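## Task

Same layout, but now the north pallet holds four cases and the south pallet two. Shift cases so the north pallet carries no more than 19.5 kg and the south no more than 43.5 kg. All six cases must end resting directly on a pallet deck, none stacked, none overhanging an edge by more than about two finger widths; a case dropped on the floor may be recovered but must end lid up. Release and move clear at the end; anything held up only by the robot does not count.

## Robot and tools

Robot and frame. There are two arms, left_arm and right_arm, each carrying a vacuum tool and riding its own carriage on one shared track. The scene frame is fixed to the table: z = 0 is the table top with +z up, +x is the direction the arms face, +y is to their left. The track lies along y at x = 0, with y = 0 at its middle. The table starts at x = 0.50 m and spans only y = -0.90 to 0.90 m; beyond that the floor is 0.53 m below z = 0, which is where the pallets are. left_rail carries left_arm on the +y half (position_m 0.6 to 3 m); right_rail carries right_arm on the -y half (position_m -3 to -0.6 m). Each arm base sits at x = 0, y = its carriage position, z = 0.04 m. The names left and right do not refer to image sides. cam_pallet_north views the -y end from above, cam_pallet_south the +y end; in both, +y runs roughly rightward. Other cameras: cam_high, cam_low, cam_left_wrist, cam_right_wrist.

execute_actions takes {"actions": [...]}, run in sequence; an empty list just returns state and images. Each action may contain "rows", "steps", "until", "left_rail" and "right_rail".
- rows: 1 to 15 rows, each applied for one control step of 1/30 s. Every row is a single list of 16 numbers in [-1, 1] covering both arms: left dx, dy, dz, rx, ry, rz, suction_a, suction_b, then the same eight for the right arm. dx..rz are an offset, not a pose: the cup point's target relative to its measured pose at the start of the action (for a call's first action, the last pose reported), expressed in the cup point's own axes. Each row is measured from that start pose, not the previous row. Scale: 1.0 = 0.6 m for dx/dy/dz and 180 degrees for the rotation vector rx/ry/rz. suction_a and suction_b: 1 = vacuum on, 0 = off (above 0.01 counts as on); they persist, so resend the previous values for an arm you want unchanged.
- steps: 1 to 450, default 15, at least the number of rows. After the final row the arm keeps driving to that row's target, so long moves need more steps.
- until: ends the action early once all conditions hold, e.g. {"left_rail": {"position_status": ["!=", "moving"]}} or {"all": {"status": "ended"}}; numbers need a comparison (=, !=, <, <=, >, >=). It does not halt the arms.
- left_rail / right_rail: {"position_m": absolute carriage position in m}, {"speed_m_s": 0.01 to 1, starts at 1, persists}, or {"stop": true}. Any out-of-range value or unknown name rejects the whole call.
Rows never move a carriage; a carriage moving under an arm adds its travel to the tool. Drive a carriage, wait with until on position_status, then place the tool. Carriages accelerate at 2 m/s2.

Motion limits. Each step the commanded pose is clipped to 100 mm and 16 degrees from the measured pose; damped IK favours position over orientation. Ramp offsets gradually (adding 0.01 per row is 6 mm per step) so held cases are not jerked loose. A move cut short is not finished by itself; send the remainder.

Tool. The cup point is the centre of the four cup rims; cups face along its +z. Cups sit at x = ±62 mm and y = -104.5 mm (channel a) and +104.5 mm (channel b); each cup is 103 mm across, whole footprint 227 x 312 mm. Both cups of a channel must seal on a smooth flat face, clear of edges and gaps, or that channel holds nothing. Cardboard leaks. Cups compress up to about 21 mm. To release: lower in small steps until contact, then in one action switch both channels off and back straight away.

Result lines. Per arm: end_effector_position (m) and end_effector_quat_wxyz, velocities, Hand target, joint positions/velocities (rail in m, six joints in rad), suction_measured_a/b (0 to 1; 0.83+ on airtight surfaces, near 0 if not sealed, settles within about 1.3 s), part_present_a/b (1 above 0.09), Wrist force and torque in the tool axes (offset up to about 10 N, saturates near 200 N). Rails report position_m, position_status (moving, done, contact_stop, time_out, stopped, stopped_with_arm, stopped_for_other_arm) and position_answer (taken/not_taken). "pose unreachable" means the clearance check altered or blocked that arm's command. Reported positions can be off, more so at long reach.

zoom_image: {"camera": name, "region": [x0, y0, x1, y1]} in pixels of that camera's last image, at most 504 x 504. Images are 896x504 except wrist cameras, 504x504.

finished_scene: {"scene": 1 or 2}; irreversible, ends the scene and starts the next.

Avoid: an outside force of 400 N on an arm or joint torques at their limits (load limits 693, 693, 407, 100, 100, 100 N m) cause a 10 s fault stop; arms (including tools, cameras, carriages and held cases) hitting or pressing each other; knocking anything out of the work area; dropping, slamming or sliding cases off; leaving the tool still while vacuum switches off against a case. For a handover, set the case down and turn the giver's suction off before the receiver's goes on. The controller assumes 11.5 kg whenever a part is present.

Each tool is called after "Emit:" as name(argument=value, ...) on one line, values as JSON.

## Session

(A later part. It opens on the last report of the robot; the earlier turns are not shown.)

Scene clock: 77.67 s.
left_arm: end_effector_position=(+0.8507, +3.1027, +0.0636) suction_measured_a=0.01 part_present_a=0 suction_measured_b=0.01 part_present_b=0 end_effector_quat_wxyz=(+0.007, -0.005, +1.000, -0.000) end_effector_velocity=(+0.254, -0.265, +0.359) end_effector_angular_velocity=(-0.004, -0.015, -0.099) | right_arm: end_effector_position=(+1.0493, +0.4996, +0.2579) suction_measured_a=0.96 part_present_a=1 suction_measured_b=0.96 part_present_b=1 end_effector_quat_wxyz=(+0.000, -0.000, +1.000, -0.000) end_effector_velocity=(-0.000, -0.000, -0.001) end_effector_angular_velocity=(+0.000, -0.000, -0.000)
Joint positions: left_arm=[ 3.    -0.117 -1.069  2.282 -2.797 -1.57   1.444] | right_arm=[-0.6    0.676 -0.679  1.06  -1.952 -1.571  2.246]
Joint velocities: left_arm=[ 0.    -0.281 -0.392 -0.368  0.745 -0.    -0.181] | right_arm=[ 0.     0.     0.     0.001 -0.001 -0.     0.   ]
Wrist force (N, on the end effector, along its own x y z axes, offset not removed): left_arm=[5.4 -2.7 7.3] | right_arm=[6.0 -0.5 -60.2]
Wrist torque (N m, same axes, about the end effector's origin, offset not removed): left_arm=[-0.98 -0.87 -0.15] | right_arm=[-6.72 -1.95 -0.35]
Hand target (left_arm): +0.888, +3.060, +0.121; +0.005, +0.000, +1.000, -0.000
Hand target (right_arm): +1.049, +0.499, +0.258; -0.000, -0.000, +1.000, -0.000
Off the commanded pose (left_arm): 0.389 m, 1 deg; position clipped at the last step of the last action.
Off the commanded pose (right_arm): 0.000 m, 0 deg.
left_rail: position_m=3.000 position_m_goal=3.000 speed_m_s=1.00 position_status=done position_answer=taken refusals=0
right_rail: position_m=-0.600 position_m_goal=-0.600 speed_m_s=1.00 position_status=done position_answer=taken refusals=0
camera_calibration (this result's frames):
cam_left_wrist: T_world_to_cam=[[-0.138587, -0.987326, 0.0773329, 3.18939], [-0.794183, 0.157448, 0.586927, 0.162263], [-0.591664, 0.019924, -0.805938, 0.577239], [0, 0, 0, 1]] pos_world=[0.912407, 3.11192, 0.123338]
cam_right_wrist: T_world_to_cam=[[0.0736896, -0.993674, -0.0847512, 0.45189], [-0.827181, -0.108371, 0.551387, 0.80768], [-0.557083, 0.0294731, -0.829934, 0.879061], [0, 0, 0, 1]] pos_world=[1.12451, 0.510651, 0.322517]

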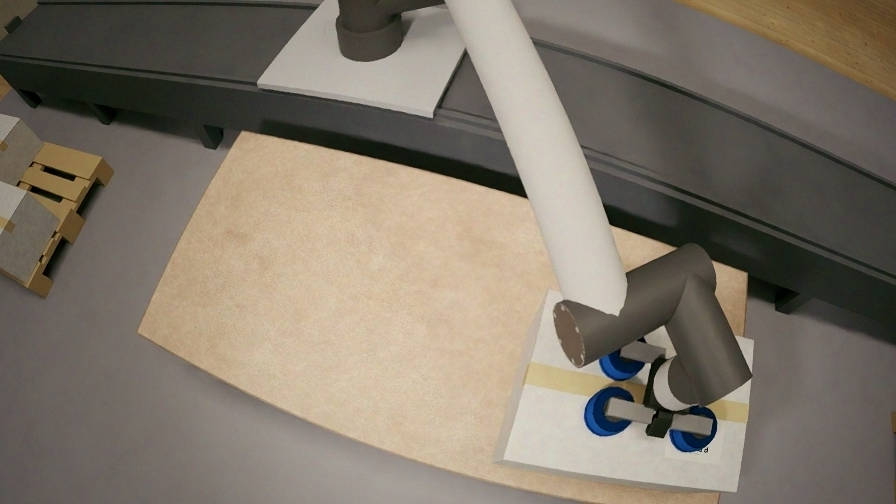

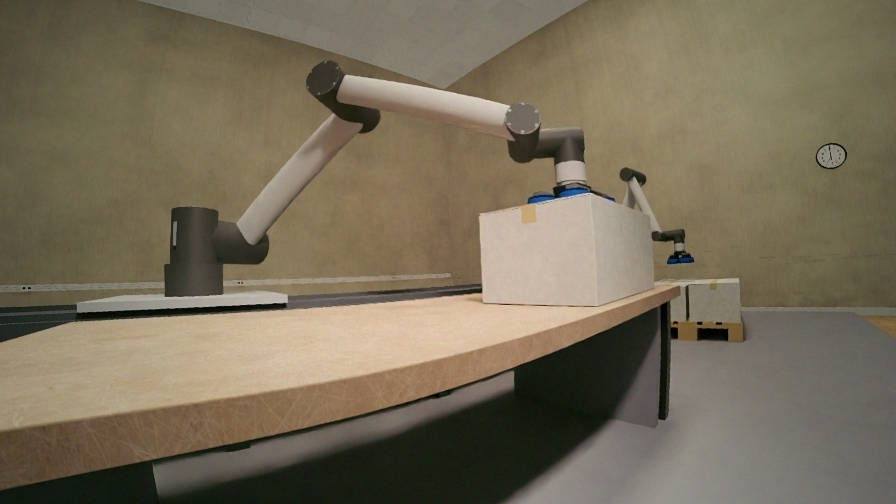

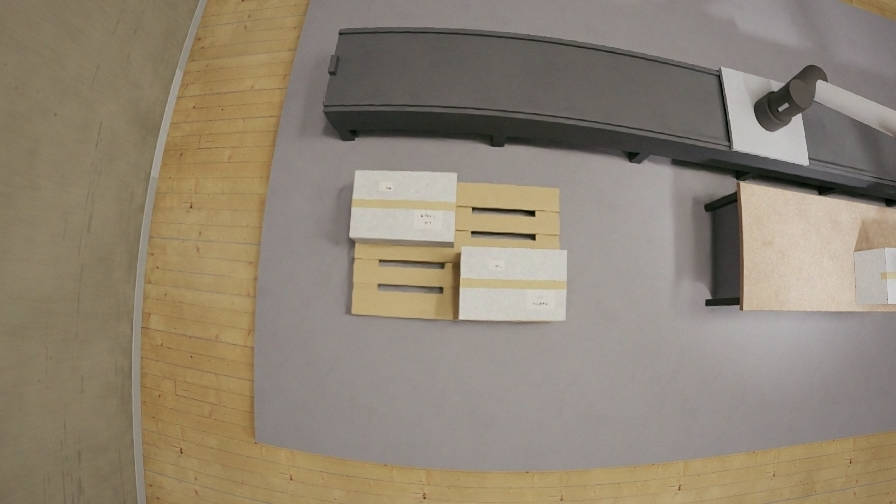

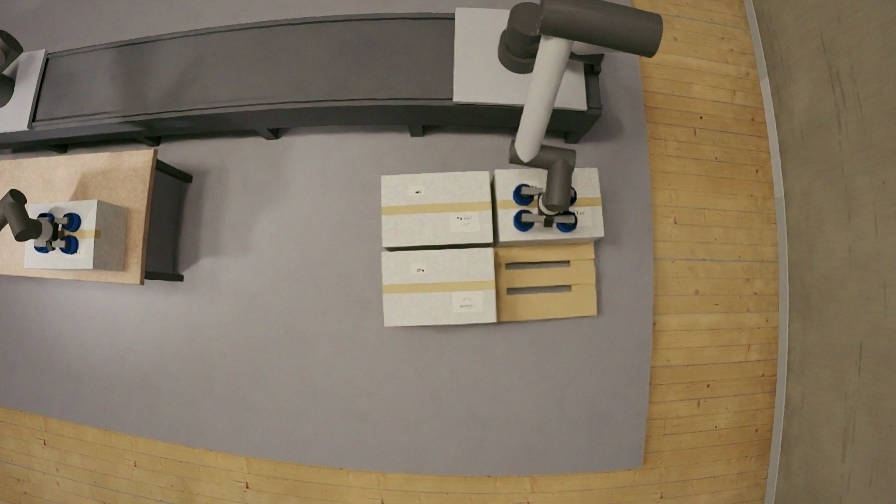

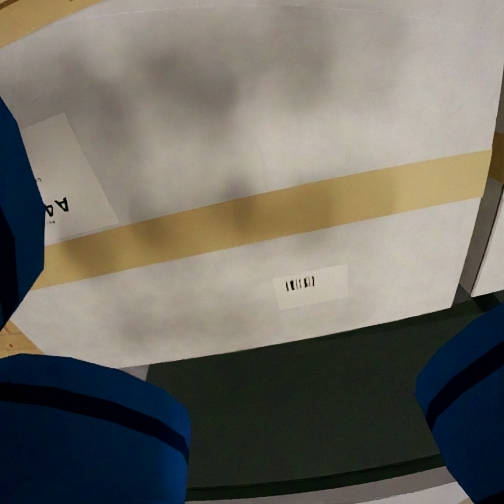

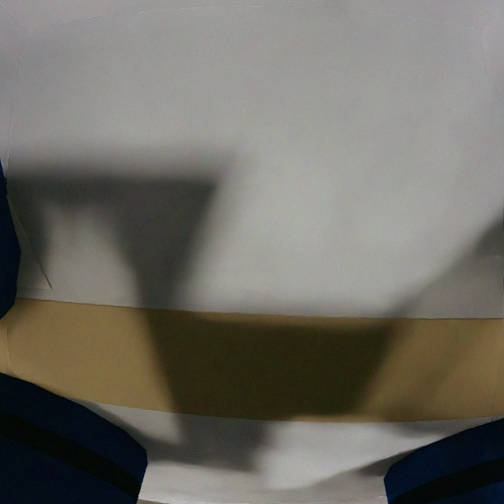

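Emit:
execute_actions(actions=[{"rows":[
[-0.08,-0.09,-0.12,0,0.0045,0.003,0,0, 0,0,-0.002,0,0,0,0,0],
[-0.11,-0.12,-0.16,0,0.0045,0.003,0,0, 0,0,-0.005,0,0,0,0,0],
[-0.15,-0.16,-0.21,0,0.0045,0.003,0,0, 0,0,-0.009,0,0,0,0,0],
[-0.33,-0.34,-0.444,0,0.0045,0.003,0,0, 0,0,-0.013,0,0,0,0,0],
[-0.33,-0.34,-0.444,0,0.0045,0.003,0,0, 0,0,-0.018,0,0,0,0,0],
[-0.33,-0.34,-0.444,0,0.0045,0.003,0,0, 0,0,-0.024,0,0,0,0,0],
[-0.33,-0.34,-0.444,0,0.0045,0.003,0,0, 0,0,-0.031,0,0,0,0,0],
[-0.33,-0.34,-0.444,0,0.0045,0.003,0,0, 0,0,-0.04,0,0,0,0,0],
[-0.33,-0.34,-0.444,0,0.0045,0.003,0,0, 0,0,-0.06,0,0,0,0,0],
[-0.33,-0.34,-0.444,0,0.0045,0.003,0,0, 0,0,-0.09,0,0,0,0,0],
[-0.33,-0.34,-0.444,0,0.0045,0.003,0,0, 0,0,-0.13,0,0,0,0,0]
],"steps":15},
{"left_rail":{"position_m":0.6},"right_rail":{"position_m":-3.0},"steps":3}])

Scene clock: 81.87 s.
left_arm: end_effector_position=(+1.0167, +2.9221, +0.3033) suction_measured_a=0.01 part_present_a=0 suction_measured_b=0.01 part_present_b=0 end_effector_quat_wxyz=(+0.005, +0.000, +1.000, -0.002) end_effector_velocity=(+0.228, -0.318, +0.285) end_effector_angular_velocity=(+0.002, +0.013, +0.003) | right_arm: end_effector_position=(+1.0492, +0.4966, +0.3266) suction_measured_a=0.00 part_present_a=0 suction_measured_b=0.00 part_present_b=0 end_effector_quat_wxyz=(-0.000, -0.000, +1.000, -0.000) end_effector_velocity=(+0.001, -0.102, +0.076) end_effector_angular_velocity=(-0.001, +0.001, +0.000)
Joint positions: left_arm=[ 2.997 -0.272 -1.214  1.959 -2.327 -1.571  1.3  ] | right_arm=[-0.603  0.676 -0.71   1.022 -1.882 -1.571  2.246]
Joint velocities: left_arm=[-0.105 -0.145 -0.012 -0.517  0.542  0.    -0.148] | right_arm=[-0.102  0.    -0.03  -0.052  0.083  0.     0.   ]
Wrist force (N, on the end effector, along its own x y z axes, offset not removed): left_arm=[-2.3 -0.9 -0.4] | right_arm=[2.6 5.4 -2.5]
Wrist torque (N m, same axes, about the end effector's origin, offset not removed): left_arm=[-0.94 0.01 -0.29] | right_arm=[0.49 0.02 -0.06]
Hand target (left_arm): +1.043, +2.888, +0.334; +0.002, -0.000, +1.000, -0.001
Hand target (right_arm): +1.049, +0.486, +0.336; +0.000, -0.000, +1.000, -0.000
Off the commanded pose (left_arm): 0.049 m, 1 deg.
Off the commanded pose (right_arm): 0.009 m, 0 deg.
left_rail: position_m=2.997 position_m_goal=0.600 speed_m_s=1.00 position_status=moving position_answer=taken refusals=0
right_rail: position_m=-0.603 position_m_goal=-3.000 speed_m_s=1.00 position_status=moving position_answer=taken refusals=0
camera_calibration (this result's frames):
cam_left_wrist: T_world_to_cam=[[-0.149263, -0.985506, 0.0806144, 3.02007], [-0.790579, 0.167911, 0.588889, 0.146981], [-0.59389, 0.0241672, -0.804183, 0.86153], [0, 0, 0, 1]] pos_world=[1.07864, 2.9308, 0.362811]
cam_right_wrist: T_world_to_cam=[[0.0736856, -0.99369, -0.0845606, 0.454656], [-0.827049, -0.108269, 0.551605, 0.76913], [-0.55728, 0.0292903, -0.829808, 0.936352], [0, 0, 0, 1]] pos_world=[1.12442, 0.507633, 0.391182]

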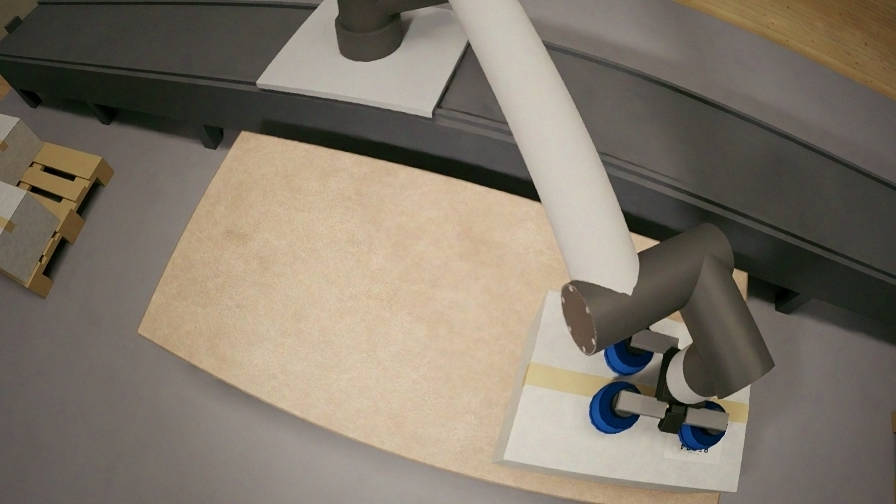

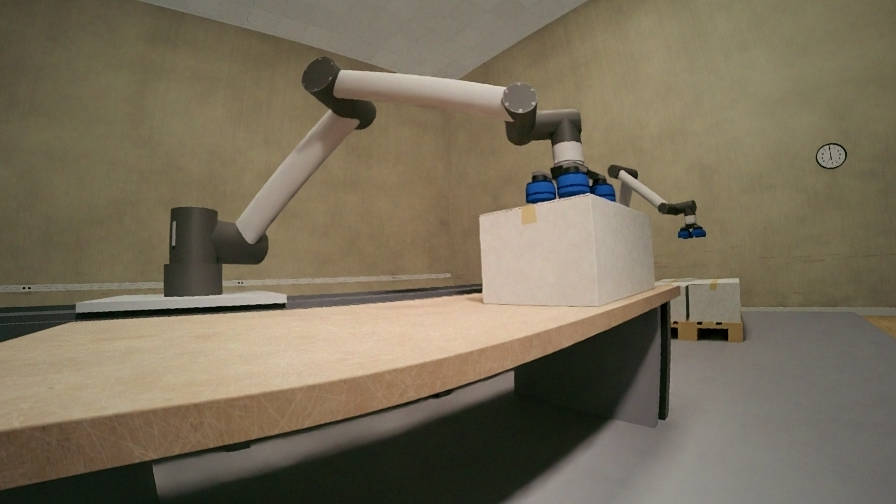

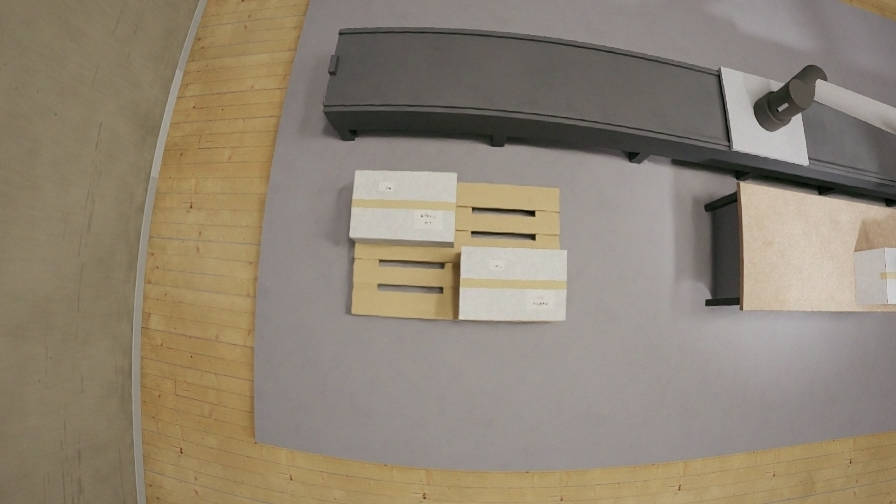

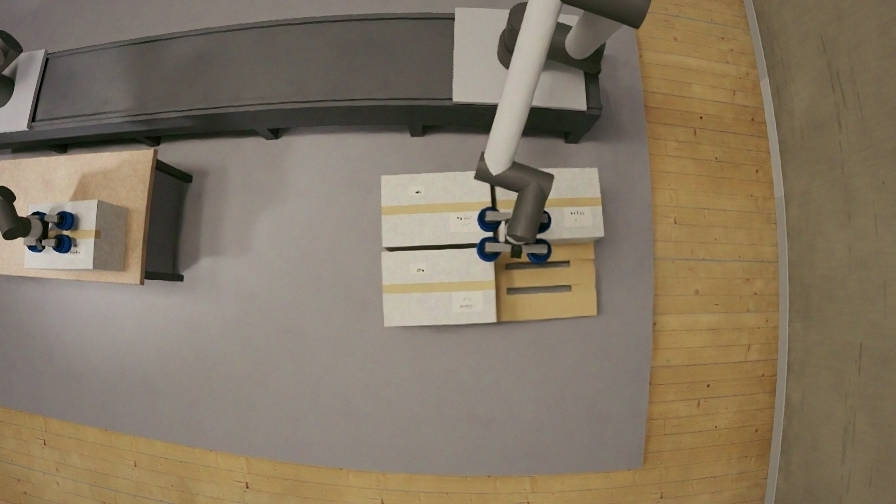

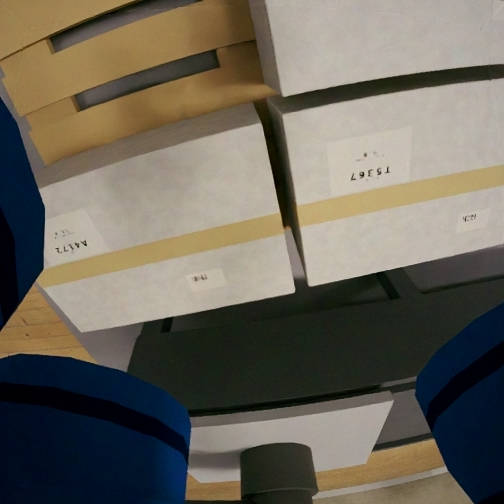

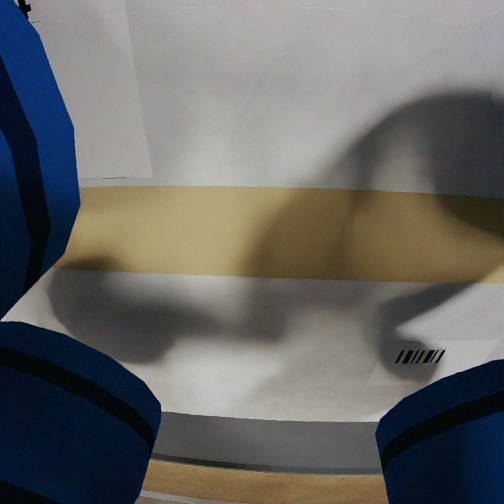

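Emit:
zoom_image(camera="cam_pallet_south", region=[360, 140, 640, 340])

Emit:
execute_actions(actions=[])

Region (360, 140, 640, 340) of cam_pallet_south's 896x504 image, scaled by 1.800, with more detail than that image has; it fills the top 360 rows of this view, and the rest is white.

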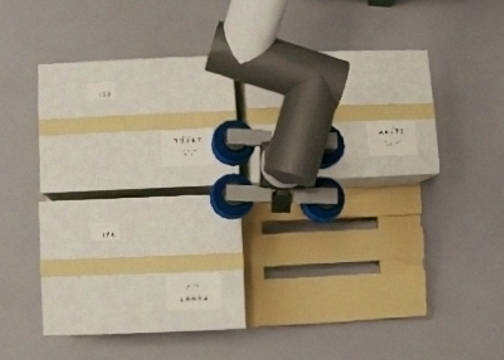

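Scene clock: 82.33 s.
left_arm: end_effector_position=(+1.0426, +2.6285, +0.3339) suction_measured_a=0.01 part_present_a=0 suction_measured_b=0.01 part_present_b=0 end_effector_quat_wxyz=(+0.002, -0.000, +1.000, -0.001) end_effector_velocity=(+0.004, -1.007, +0.003) end_effector_angular_velocity=(+0.000, +0.001, -0.002) | right_arm: end_effector_position=(+1.0493, +0.2268, +0.3354) suction_measured_a=0.00 part_present_a=0 suction_measured_b=0.00 part_present_b=0 end_effector_quat_wxyz=(+0.000, -0.000, +1.000, -0.000) end_effector_velocity=(-0.000, -1.003, +0.004) end_effector_angular_velocity=(+0.001, -0.001, -0.000)
Joint positions: left_arm=[ 2.727 -0.287 -1.211  1.897 -2.262 -1.571  1.283] | right_arm=[-0.873  0.676 -0.714  1.016 -1.873 -1.571  2.246]
Joint velocities: left_arm=[-1.002 -0.004  0.002 -0.008  0.008  0.    -0.002] | right_arm=[-1.003 -0.    -0.002 -0.001  0.001  0.    -0.   ]
Wrist force (N, on the end effector, along its own x y z axes, offset not removed): left_arm=[3.4 -0.8 4.4] | right_arm=[6.3 2.3 -1.1]
Wrist torque (N m, same axes, about the end effector's origin, offset not removed): left_arm=[-0.90 -0.58 -0.20] | right_arm=[0.18 -0.49 -0.16]
Hand target (left_arm): +1.043, +2.568, +0.334; +0.002, -0.000, +1.000, -0.001
Hand target (right_arm): +1.049, +0.166, +0.336; +0.000, -0.000, +1.000, -0.000
Off the commanded pose (left_arm): 0.005 m, 0 deg.
Off the commanded pose (right_arm): 0.001 m, 0 deg.
left_rail: position_m=2.727 position_m_goal=0.600 speed_m_s=1.00 position_status=moving position_answer=taken refusals=0
right_rail: position_m=-0.873 position_m_goal=-3.000 speed_m_s=1.00 position_status=moving position_answer=taken refusals=0
camera_calibration (this result's frames):
cam_left_wrist: T_world_to_cam=[[-0.147822, -0.985792, 0.0797629, 2.7317], [-0.787198, 0.166097, 0.593912, 0.198316], [-0.598722, 0.0250042, -0.800566, 0.910242], [0, 0, 0, 1]] pos_world=[1.1049, 2.63719, 0.393038]
cam_right_wrist: T_world_to_cam=[[0.0736964, -0.993683, -0.0846388, 0.187338], [-0.827108, -0.108318, 0.551506, 0.735232], [-0.55719, 0.0293614, -0.829866, 0.951489], [0, 0, 0, 1]] pos_world=[1.12447, 0.237857, 0.399978]

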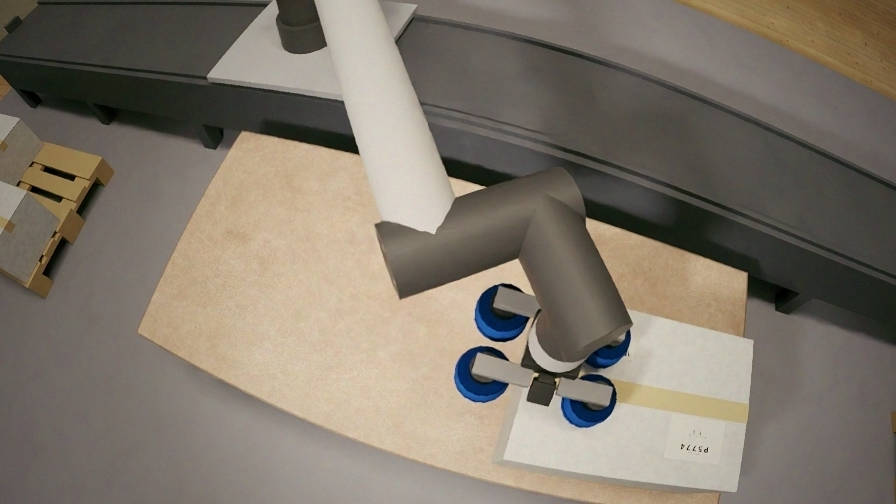

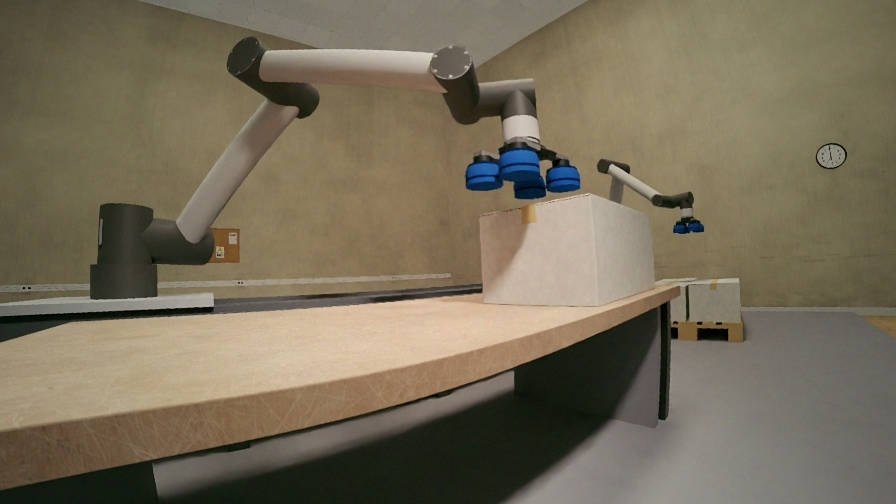

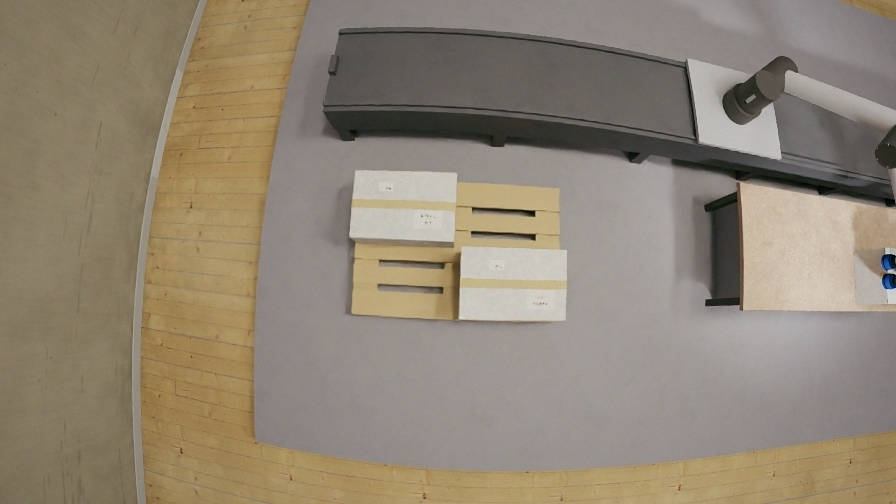

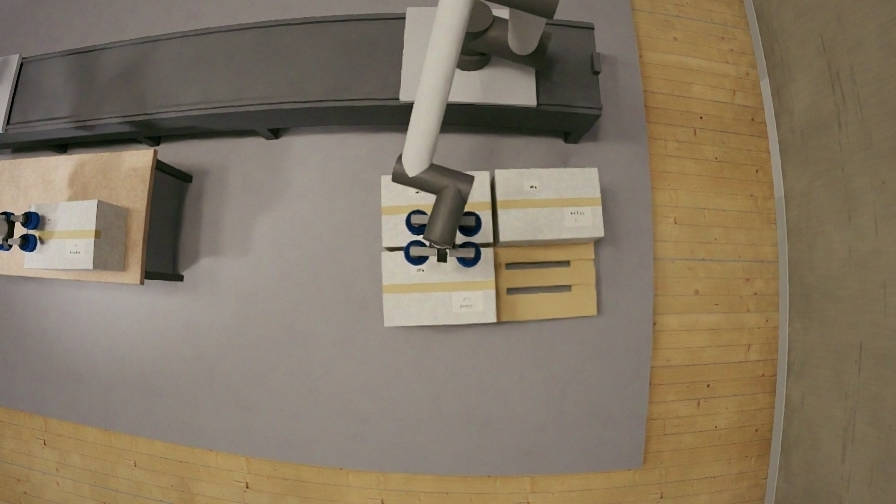

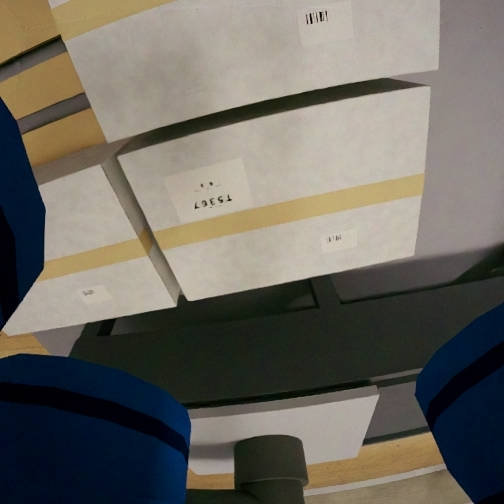

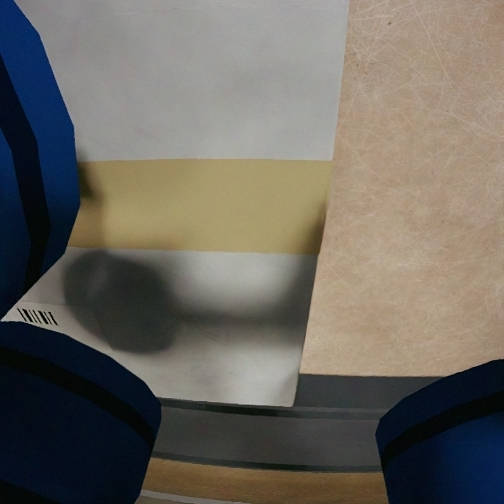

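Emit:
zoom_image(camera="cam_pallet_south", region=[460, 140, 640, 340])

Emit:
execute_actions(actions=[])

Region (460, 140, 640, 340) of cam_pallet_south's 896x504 image, scaled by 2.520, with more detail than that image has; it fills the left 454 columns of this view, and the rest is white.

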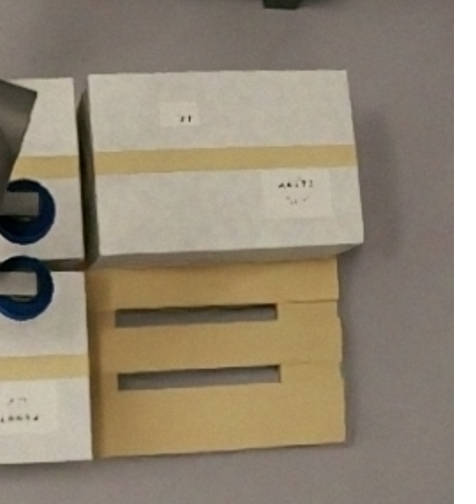

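Scene clock: 84.07 s.
left_arm: end_effector_position=(+1.0430, +0.8944, +0.3342) suction_measured_a=0.01 part_present_a=0 suction_measured_b=0.01 part_present_b=0 end_effector_quat_wxyz=(+0.002, -0.000, +1.000, -0.001) end_effector_velocity=(+0.000, -1.000, +0.000) end_effector_angular_velocity=(-0.000, -0.000, -0.000) | right_arm: end_effector_position=(+1.0493, -1.5070, +0.3359) suction_measured_a=0.00 part_present_a=0 suction_measured_b=0.00 part_present_b=0 end_effector_quat_wxyz=(+0.000, -0.000, +1.000, -0.000) end_effector_velocity=(-0.000, -1.000, +0.000) end_effector_angular_velocity=(+0.000, -0.000, +0.000)
Joint positions: left_arm=[ 0.993 -0.288 -1.211  1.896 -2.261 -1.571  1.283] | right_arm=[-2.606  0.676 -0.714  1.016 -1.873 -1.571  2.246]
Joint velocities: left_arm=[-1. -0. -0. -0.  0.  0. -0.] | right_arm=[-1. -0. -0.  0. -0. -0. -0.]
Wrist force (N, on the end effector, along its own x y z axes, offset not removed): left_arm=[3.9 -4.8 -1.9] | right_arm=[4.2 -0.3 -0.2]
Wrist torque (N m, same axes, about the end effector's origin, offset not removed): left_arm=[-1.39 -0.52 -0.25] | right_arm=[-0.07 -0.26 -0.14]
Hand target (left_arm): +1.043, +0.834, +0.334; +0.002, -0.000, +1.000, -0.001
Hand target (right_arm): +1.049, -1.567, +0.336; +0.000, -0.000, +1.000, -0.000
Off the commanded pose (left_arm): 0.004 m, 0 deg.
Off the commanded pose (right_arm): 0.000 m, 0 deg.
left_rail: position_m=0.993 position_m_goal=0.600 speed_m_s=1.00 position_status=moving position_answer=taken refusals=0
right_rail: position_m=-2.606 position_m_goal=-3.000 speed_m_s=1.00 position_status=moving position_answer=taken refusals=0
camera_calibration (this result's frames):
cam_left_wrist: T_world_to_cam=[[-0.147927, -0.98578, 0.0797156, 1.02233], [-0.787117, 0.16615, 0.594004, 0.486302], [-0.598802, 0.0251236, -0.800503, 0.954083], [0, 0, 0, 1]] pos_world=[1.10531, 0.90302, 0.393385]
cam_right_wrist: T_world_to_cam=[[0.0736979, -0.993668, -0.0848118, -1.5354], [-0.827242, -0.108408, 0.551288, 0.547261], [-0.556991, 0.0295312, -0.829993, 1.00296], [0, 0, 0, 1]] pos_world=[1.12451, -1.49597, 0.400531]

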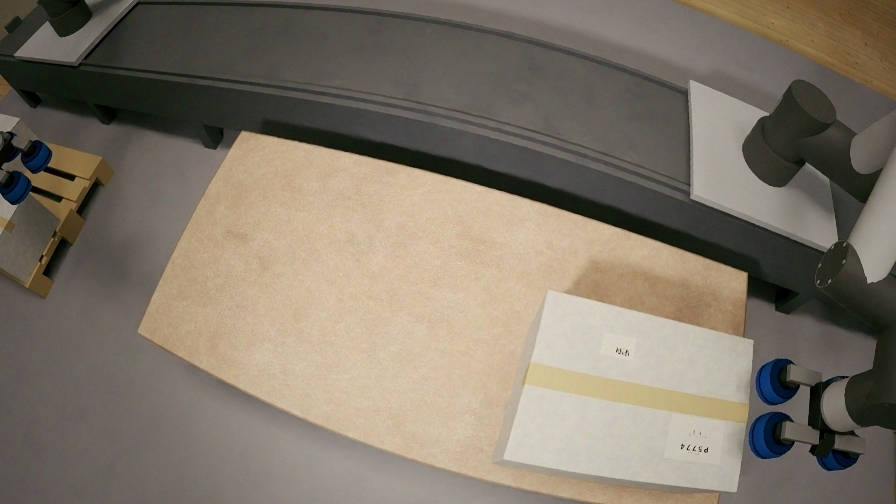

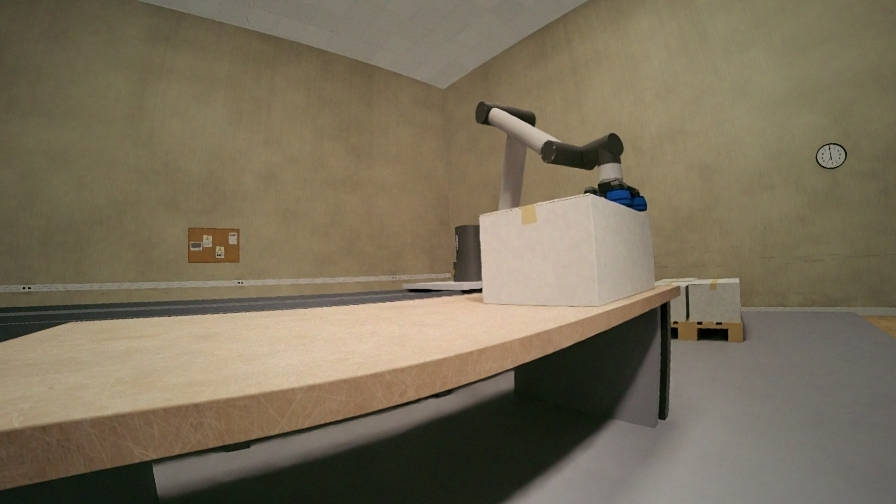

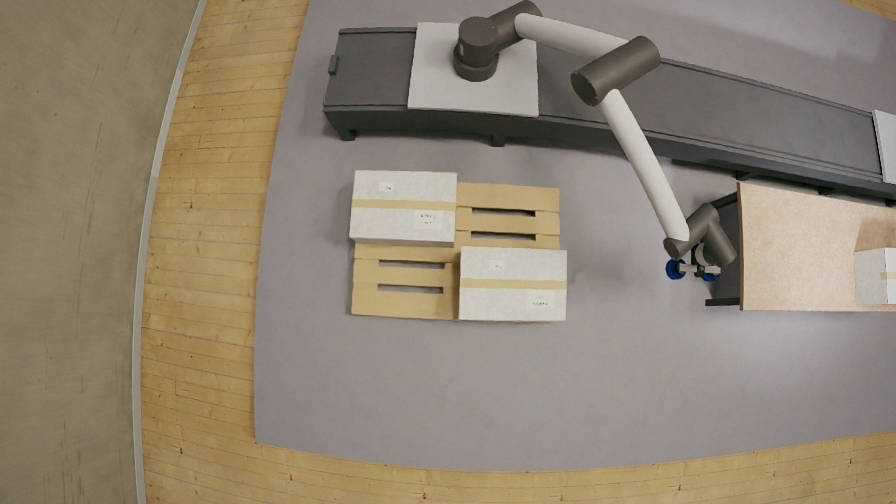

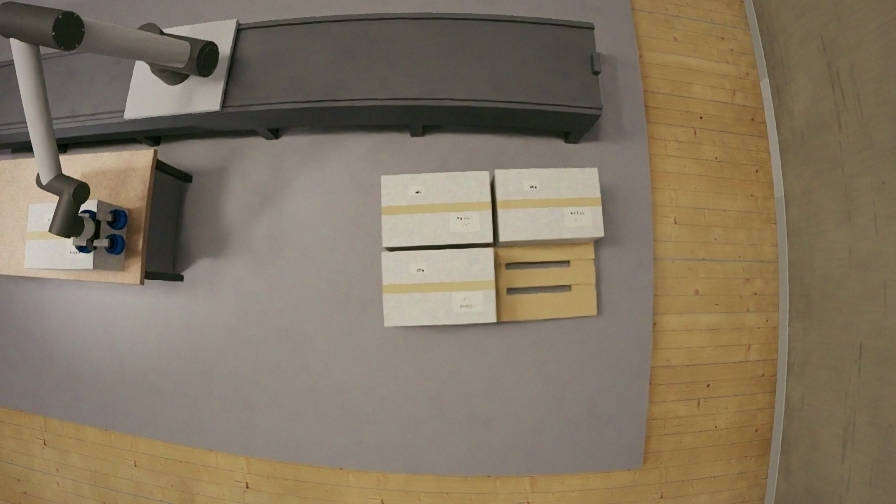

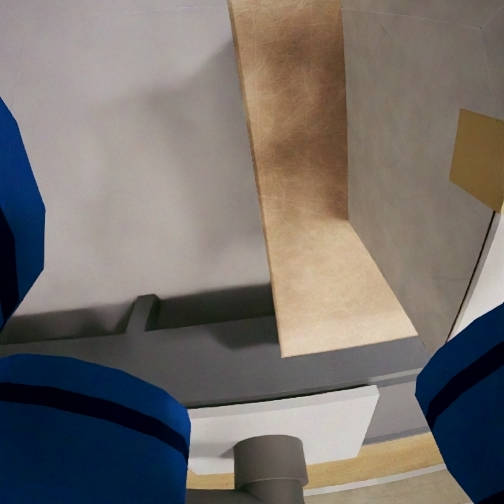

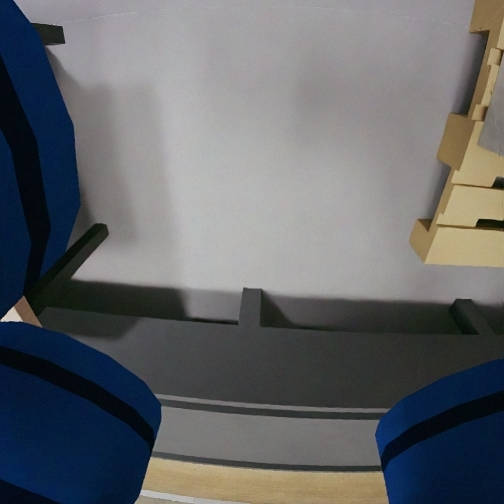

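Emit:
execute_actions(actions=[{"steps":30,"until":{"left_rail":{"position_status":["!=","moving"]}}},
{"rows":[
[-0.003,0,0.012,0,0.001,0,0,0, 0,0,0,0,0,0,0,0],
[-0.007,-0.001,0.03,0,0.001,0,0,0, 0,0,0,0,0,0,0,0],
[-0.01,-0.002,0.05,-0.0006,0.0013,0,0,0, 0,0,0,0,0,0,0,0],
[-0.01,-0.002,0.068,-0.0006,0.0013,0,0,0, 0,0,0,0,0,0,0,0],
[-0.01,-0.002,0.08,-0.0006,0.0013,0,1,1, 0,0,0,0,0,0,0,0],
[-0.01,-0.002,0.09,-0.0006,0.0013,0,1,1, 0,0,0,0,0,0,0,0],
[-0.01,-0.002,0.098,-0.0006,0.0013,0,1,1, 0,0,0,0,0,0,0,0],
[-0.01,-0.002,0.105,-0.0006,0.0013,0,1,1, 0,0,0,0,0,0,0,0]
],"steps":8}])

Emit:
zoom_image(camera="cam_high", region=[450, 200, 850, 504])

Scene clock: 86.03 s.
left_arm: end_effector_position=(+1.0471, +0.5002, +0.2997) suction_measured_a=0.01 part_present_a=0 suction_measured_b=0.01 part_present_b=0 end_effector_quat_wxyz=(-0.000, -0.000, +1.000, -0.000) end_effector_velocity=(+0.008, -0.001, -0.200) end_effector_angular_velocity=(+0.006, +0.011, -0.001) | right_arm: end_effector_position=(+1.0493, -1.9006, +0.3360) suction_measured_a=0.00 part_present_a=0 suction_measured_b=0.00 part_present_b=0 end_effector_quat_wxyz=(+0.000, -0.000, +1.000, -0.000) end_effector_velocity=(+0.000, +0.000, -0.000) end_effector_angular_velocity=(-0.000, +0.000, +0.000)
Joint positions: left_arm=[ 0.6   -0.287 -1.179  1.907 -2.299 -1.571  1.283] | right_arm=[-3.     0.676 -0.714  1.016 -1.873 -1.571  2.246]
Joint velocities: left_arm=[ 0.     0.     0.173  0.087 -0.247  0.003  0.001] | right_arm=[ 0. -0.  0. -0.  0. -0. -0.]
Wrist force (N, on the end effector, along its own x y z axes, offset not removed): left_arm=[2.2 -0.5 -3.2] | right_arm=[4.3 0.5 -1.7]
Wrist torque (N m, same axes, about the end effector's origin, offset not removed): left_arm=[-0.78 -0.48 -0.34] | right_arm=[-0.04 -0.23 -0.13]
Hand target (left_arm): +1.048, +0.500, +0.272; -0.000, -0.000, +1.000, +0.000
Hand target (right_arm): +1.049, -1.901, +0.336; +0.000, -0.000, +1.000, -0.000
Off the commanded pose (left_arm): 0.029 m, 0 deg.
Off the commanded pose (right_arm): 0.000 m, 0 deg.
left_rail: position_m=0.600 position_m_goal=0.600 speed_m_s=1.00 position_status=done position_answer=taken refusals=0
right_rail: position_m=-3.000 position_m_goal=-3.000 speed_m_s=1.00 position_status=done position_answer=taken refusals=0
camera_calibration (this result's frames):
cam_left_wrist: T_world_to_cam=[[-0.147243, -0.985948, 0.0788993, 0.63669], [-0.784512, 0.164995, 0.59776, 0.572241], [-0.602379, 0.0261188, -0.797783, 0.941284], [0, 0, 0, 1]] pos_world=[1.10969, 0.508741, 0.358643]
cam_right_wrist: T_world_to_cam=[[0.0736987, -0.993661, -0.0848843, -1.92643], [-0.827252, -0.108449, 0.551265, 0.504467], [-0.556976, 0.0295932, -0.830001, 1.01477], [0, 0, 0, 1]] pos_world=[1.1245, -1.88954, 0.400643]

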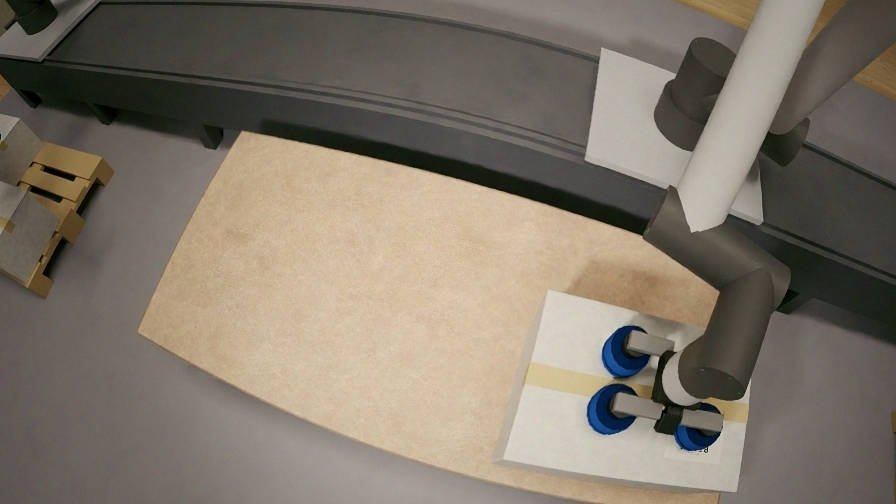

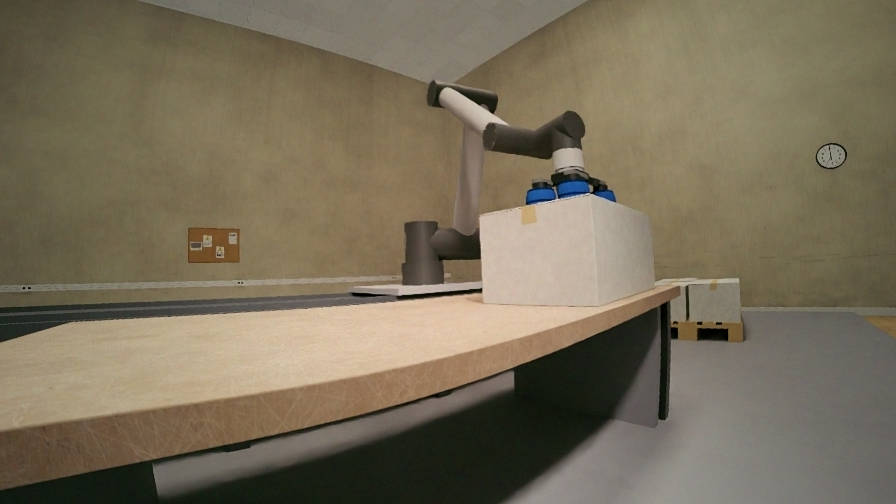

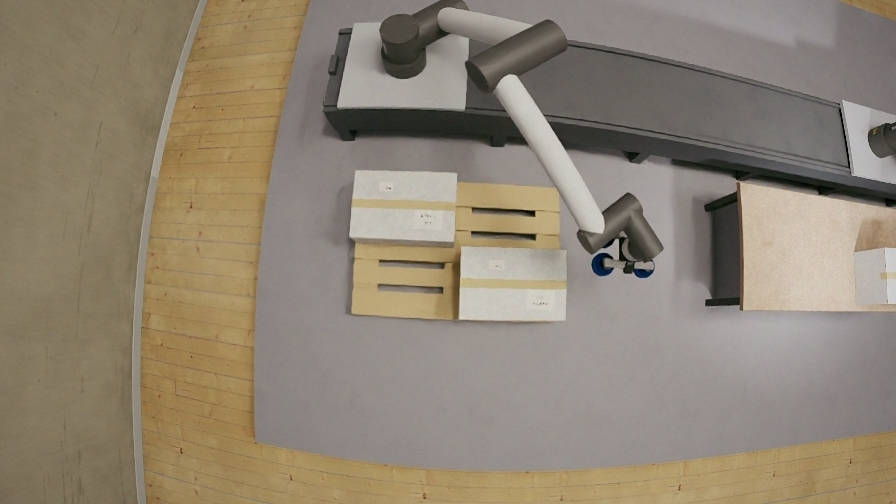

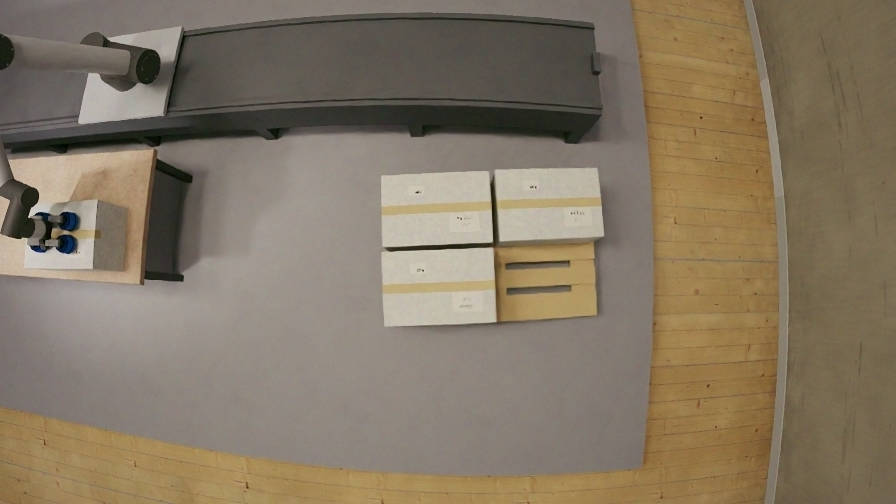

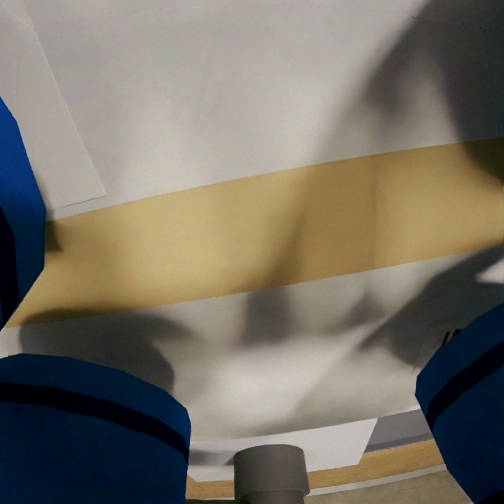

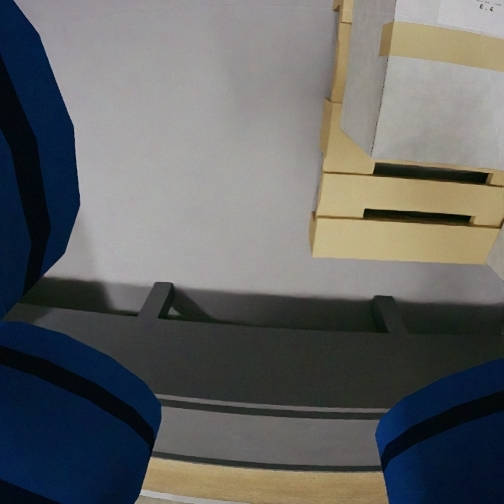

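Region (450, 200, 850, 504) of cam_high's 896x504 image, scaled by 1.260, with more detail than that image has; it fills the top 383 rows of this view, and the rest is white.

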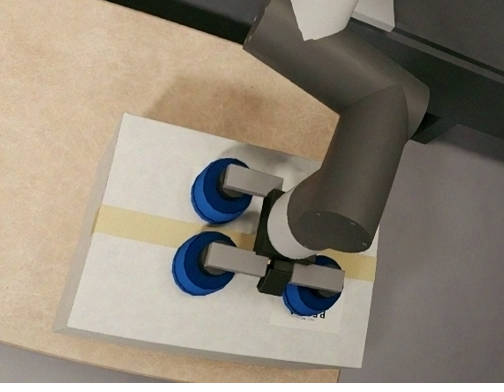

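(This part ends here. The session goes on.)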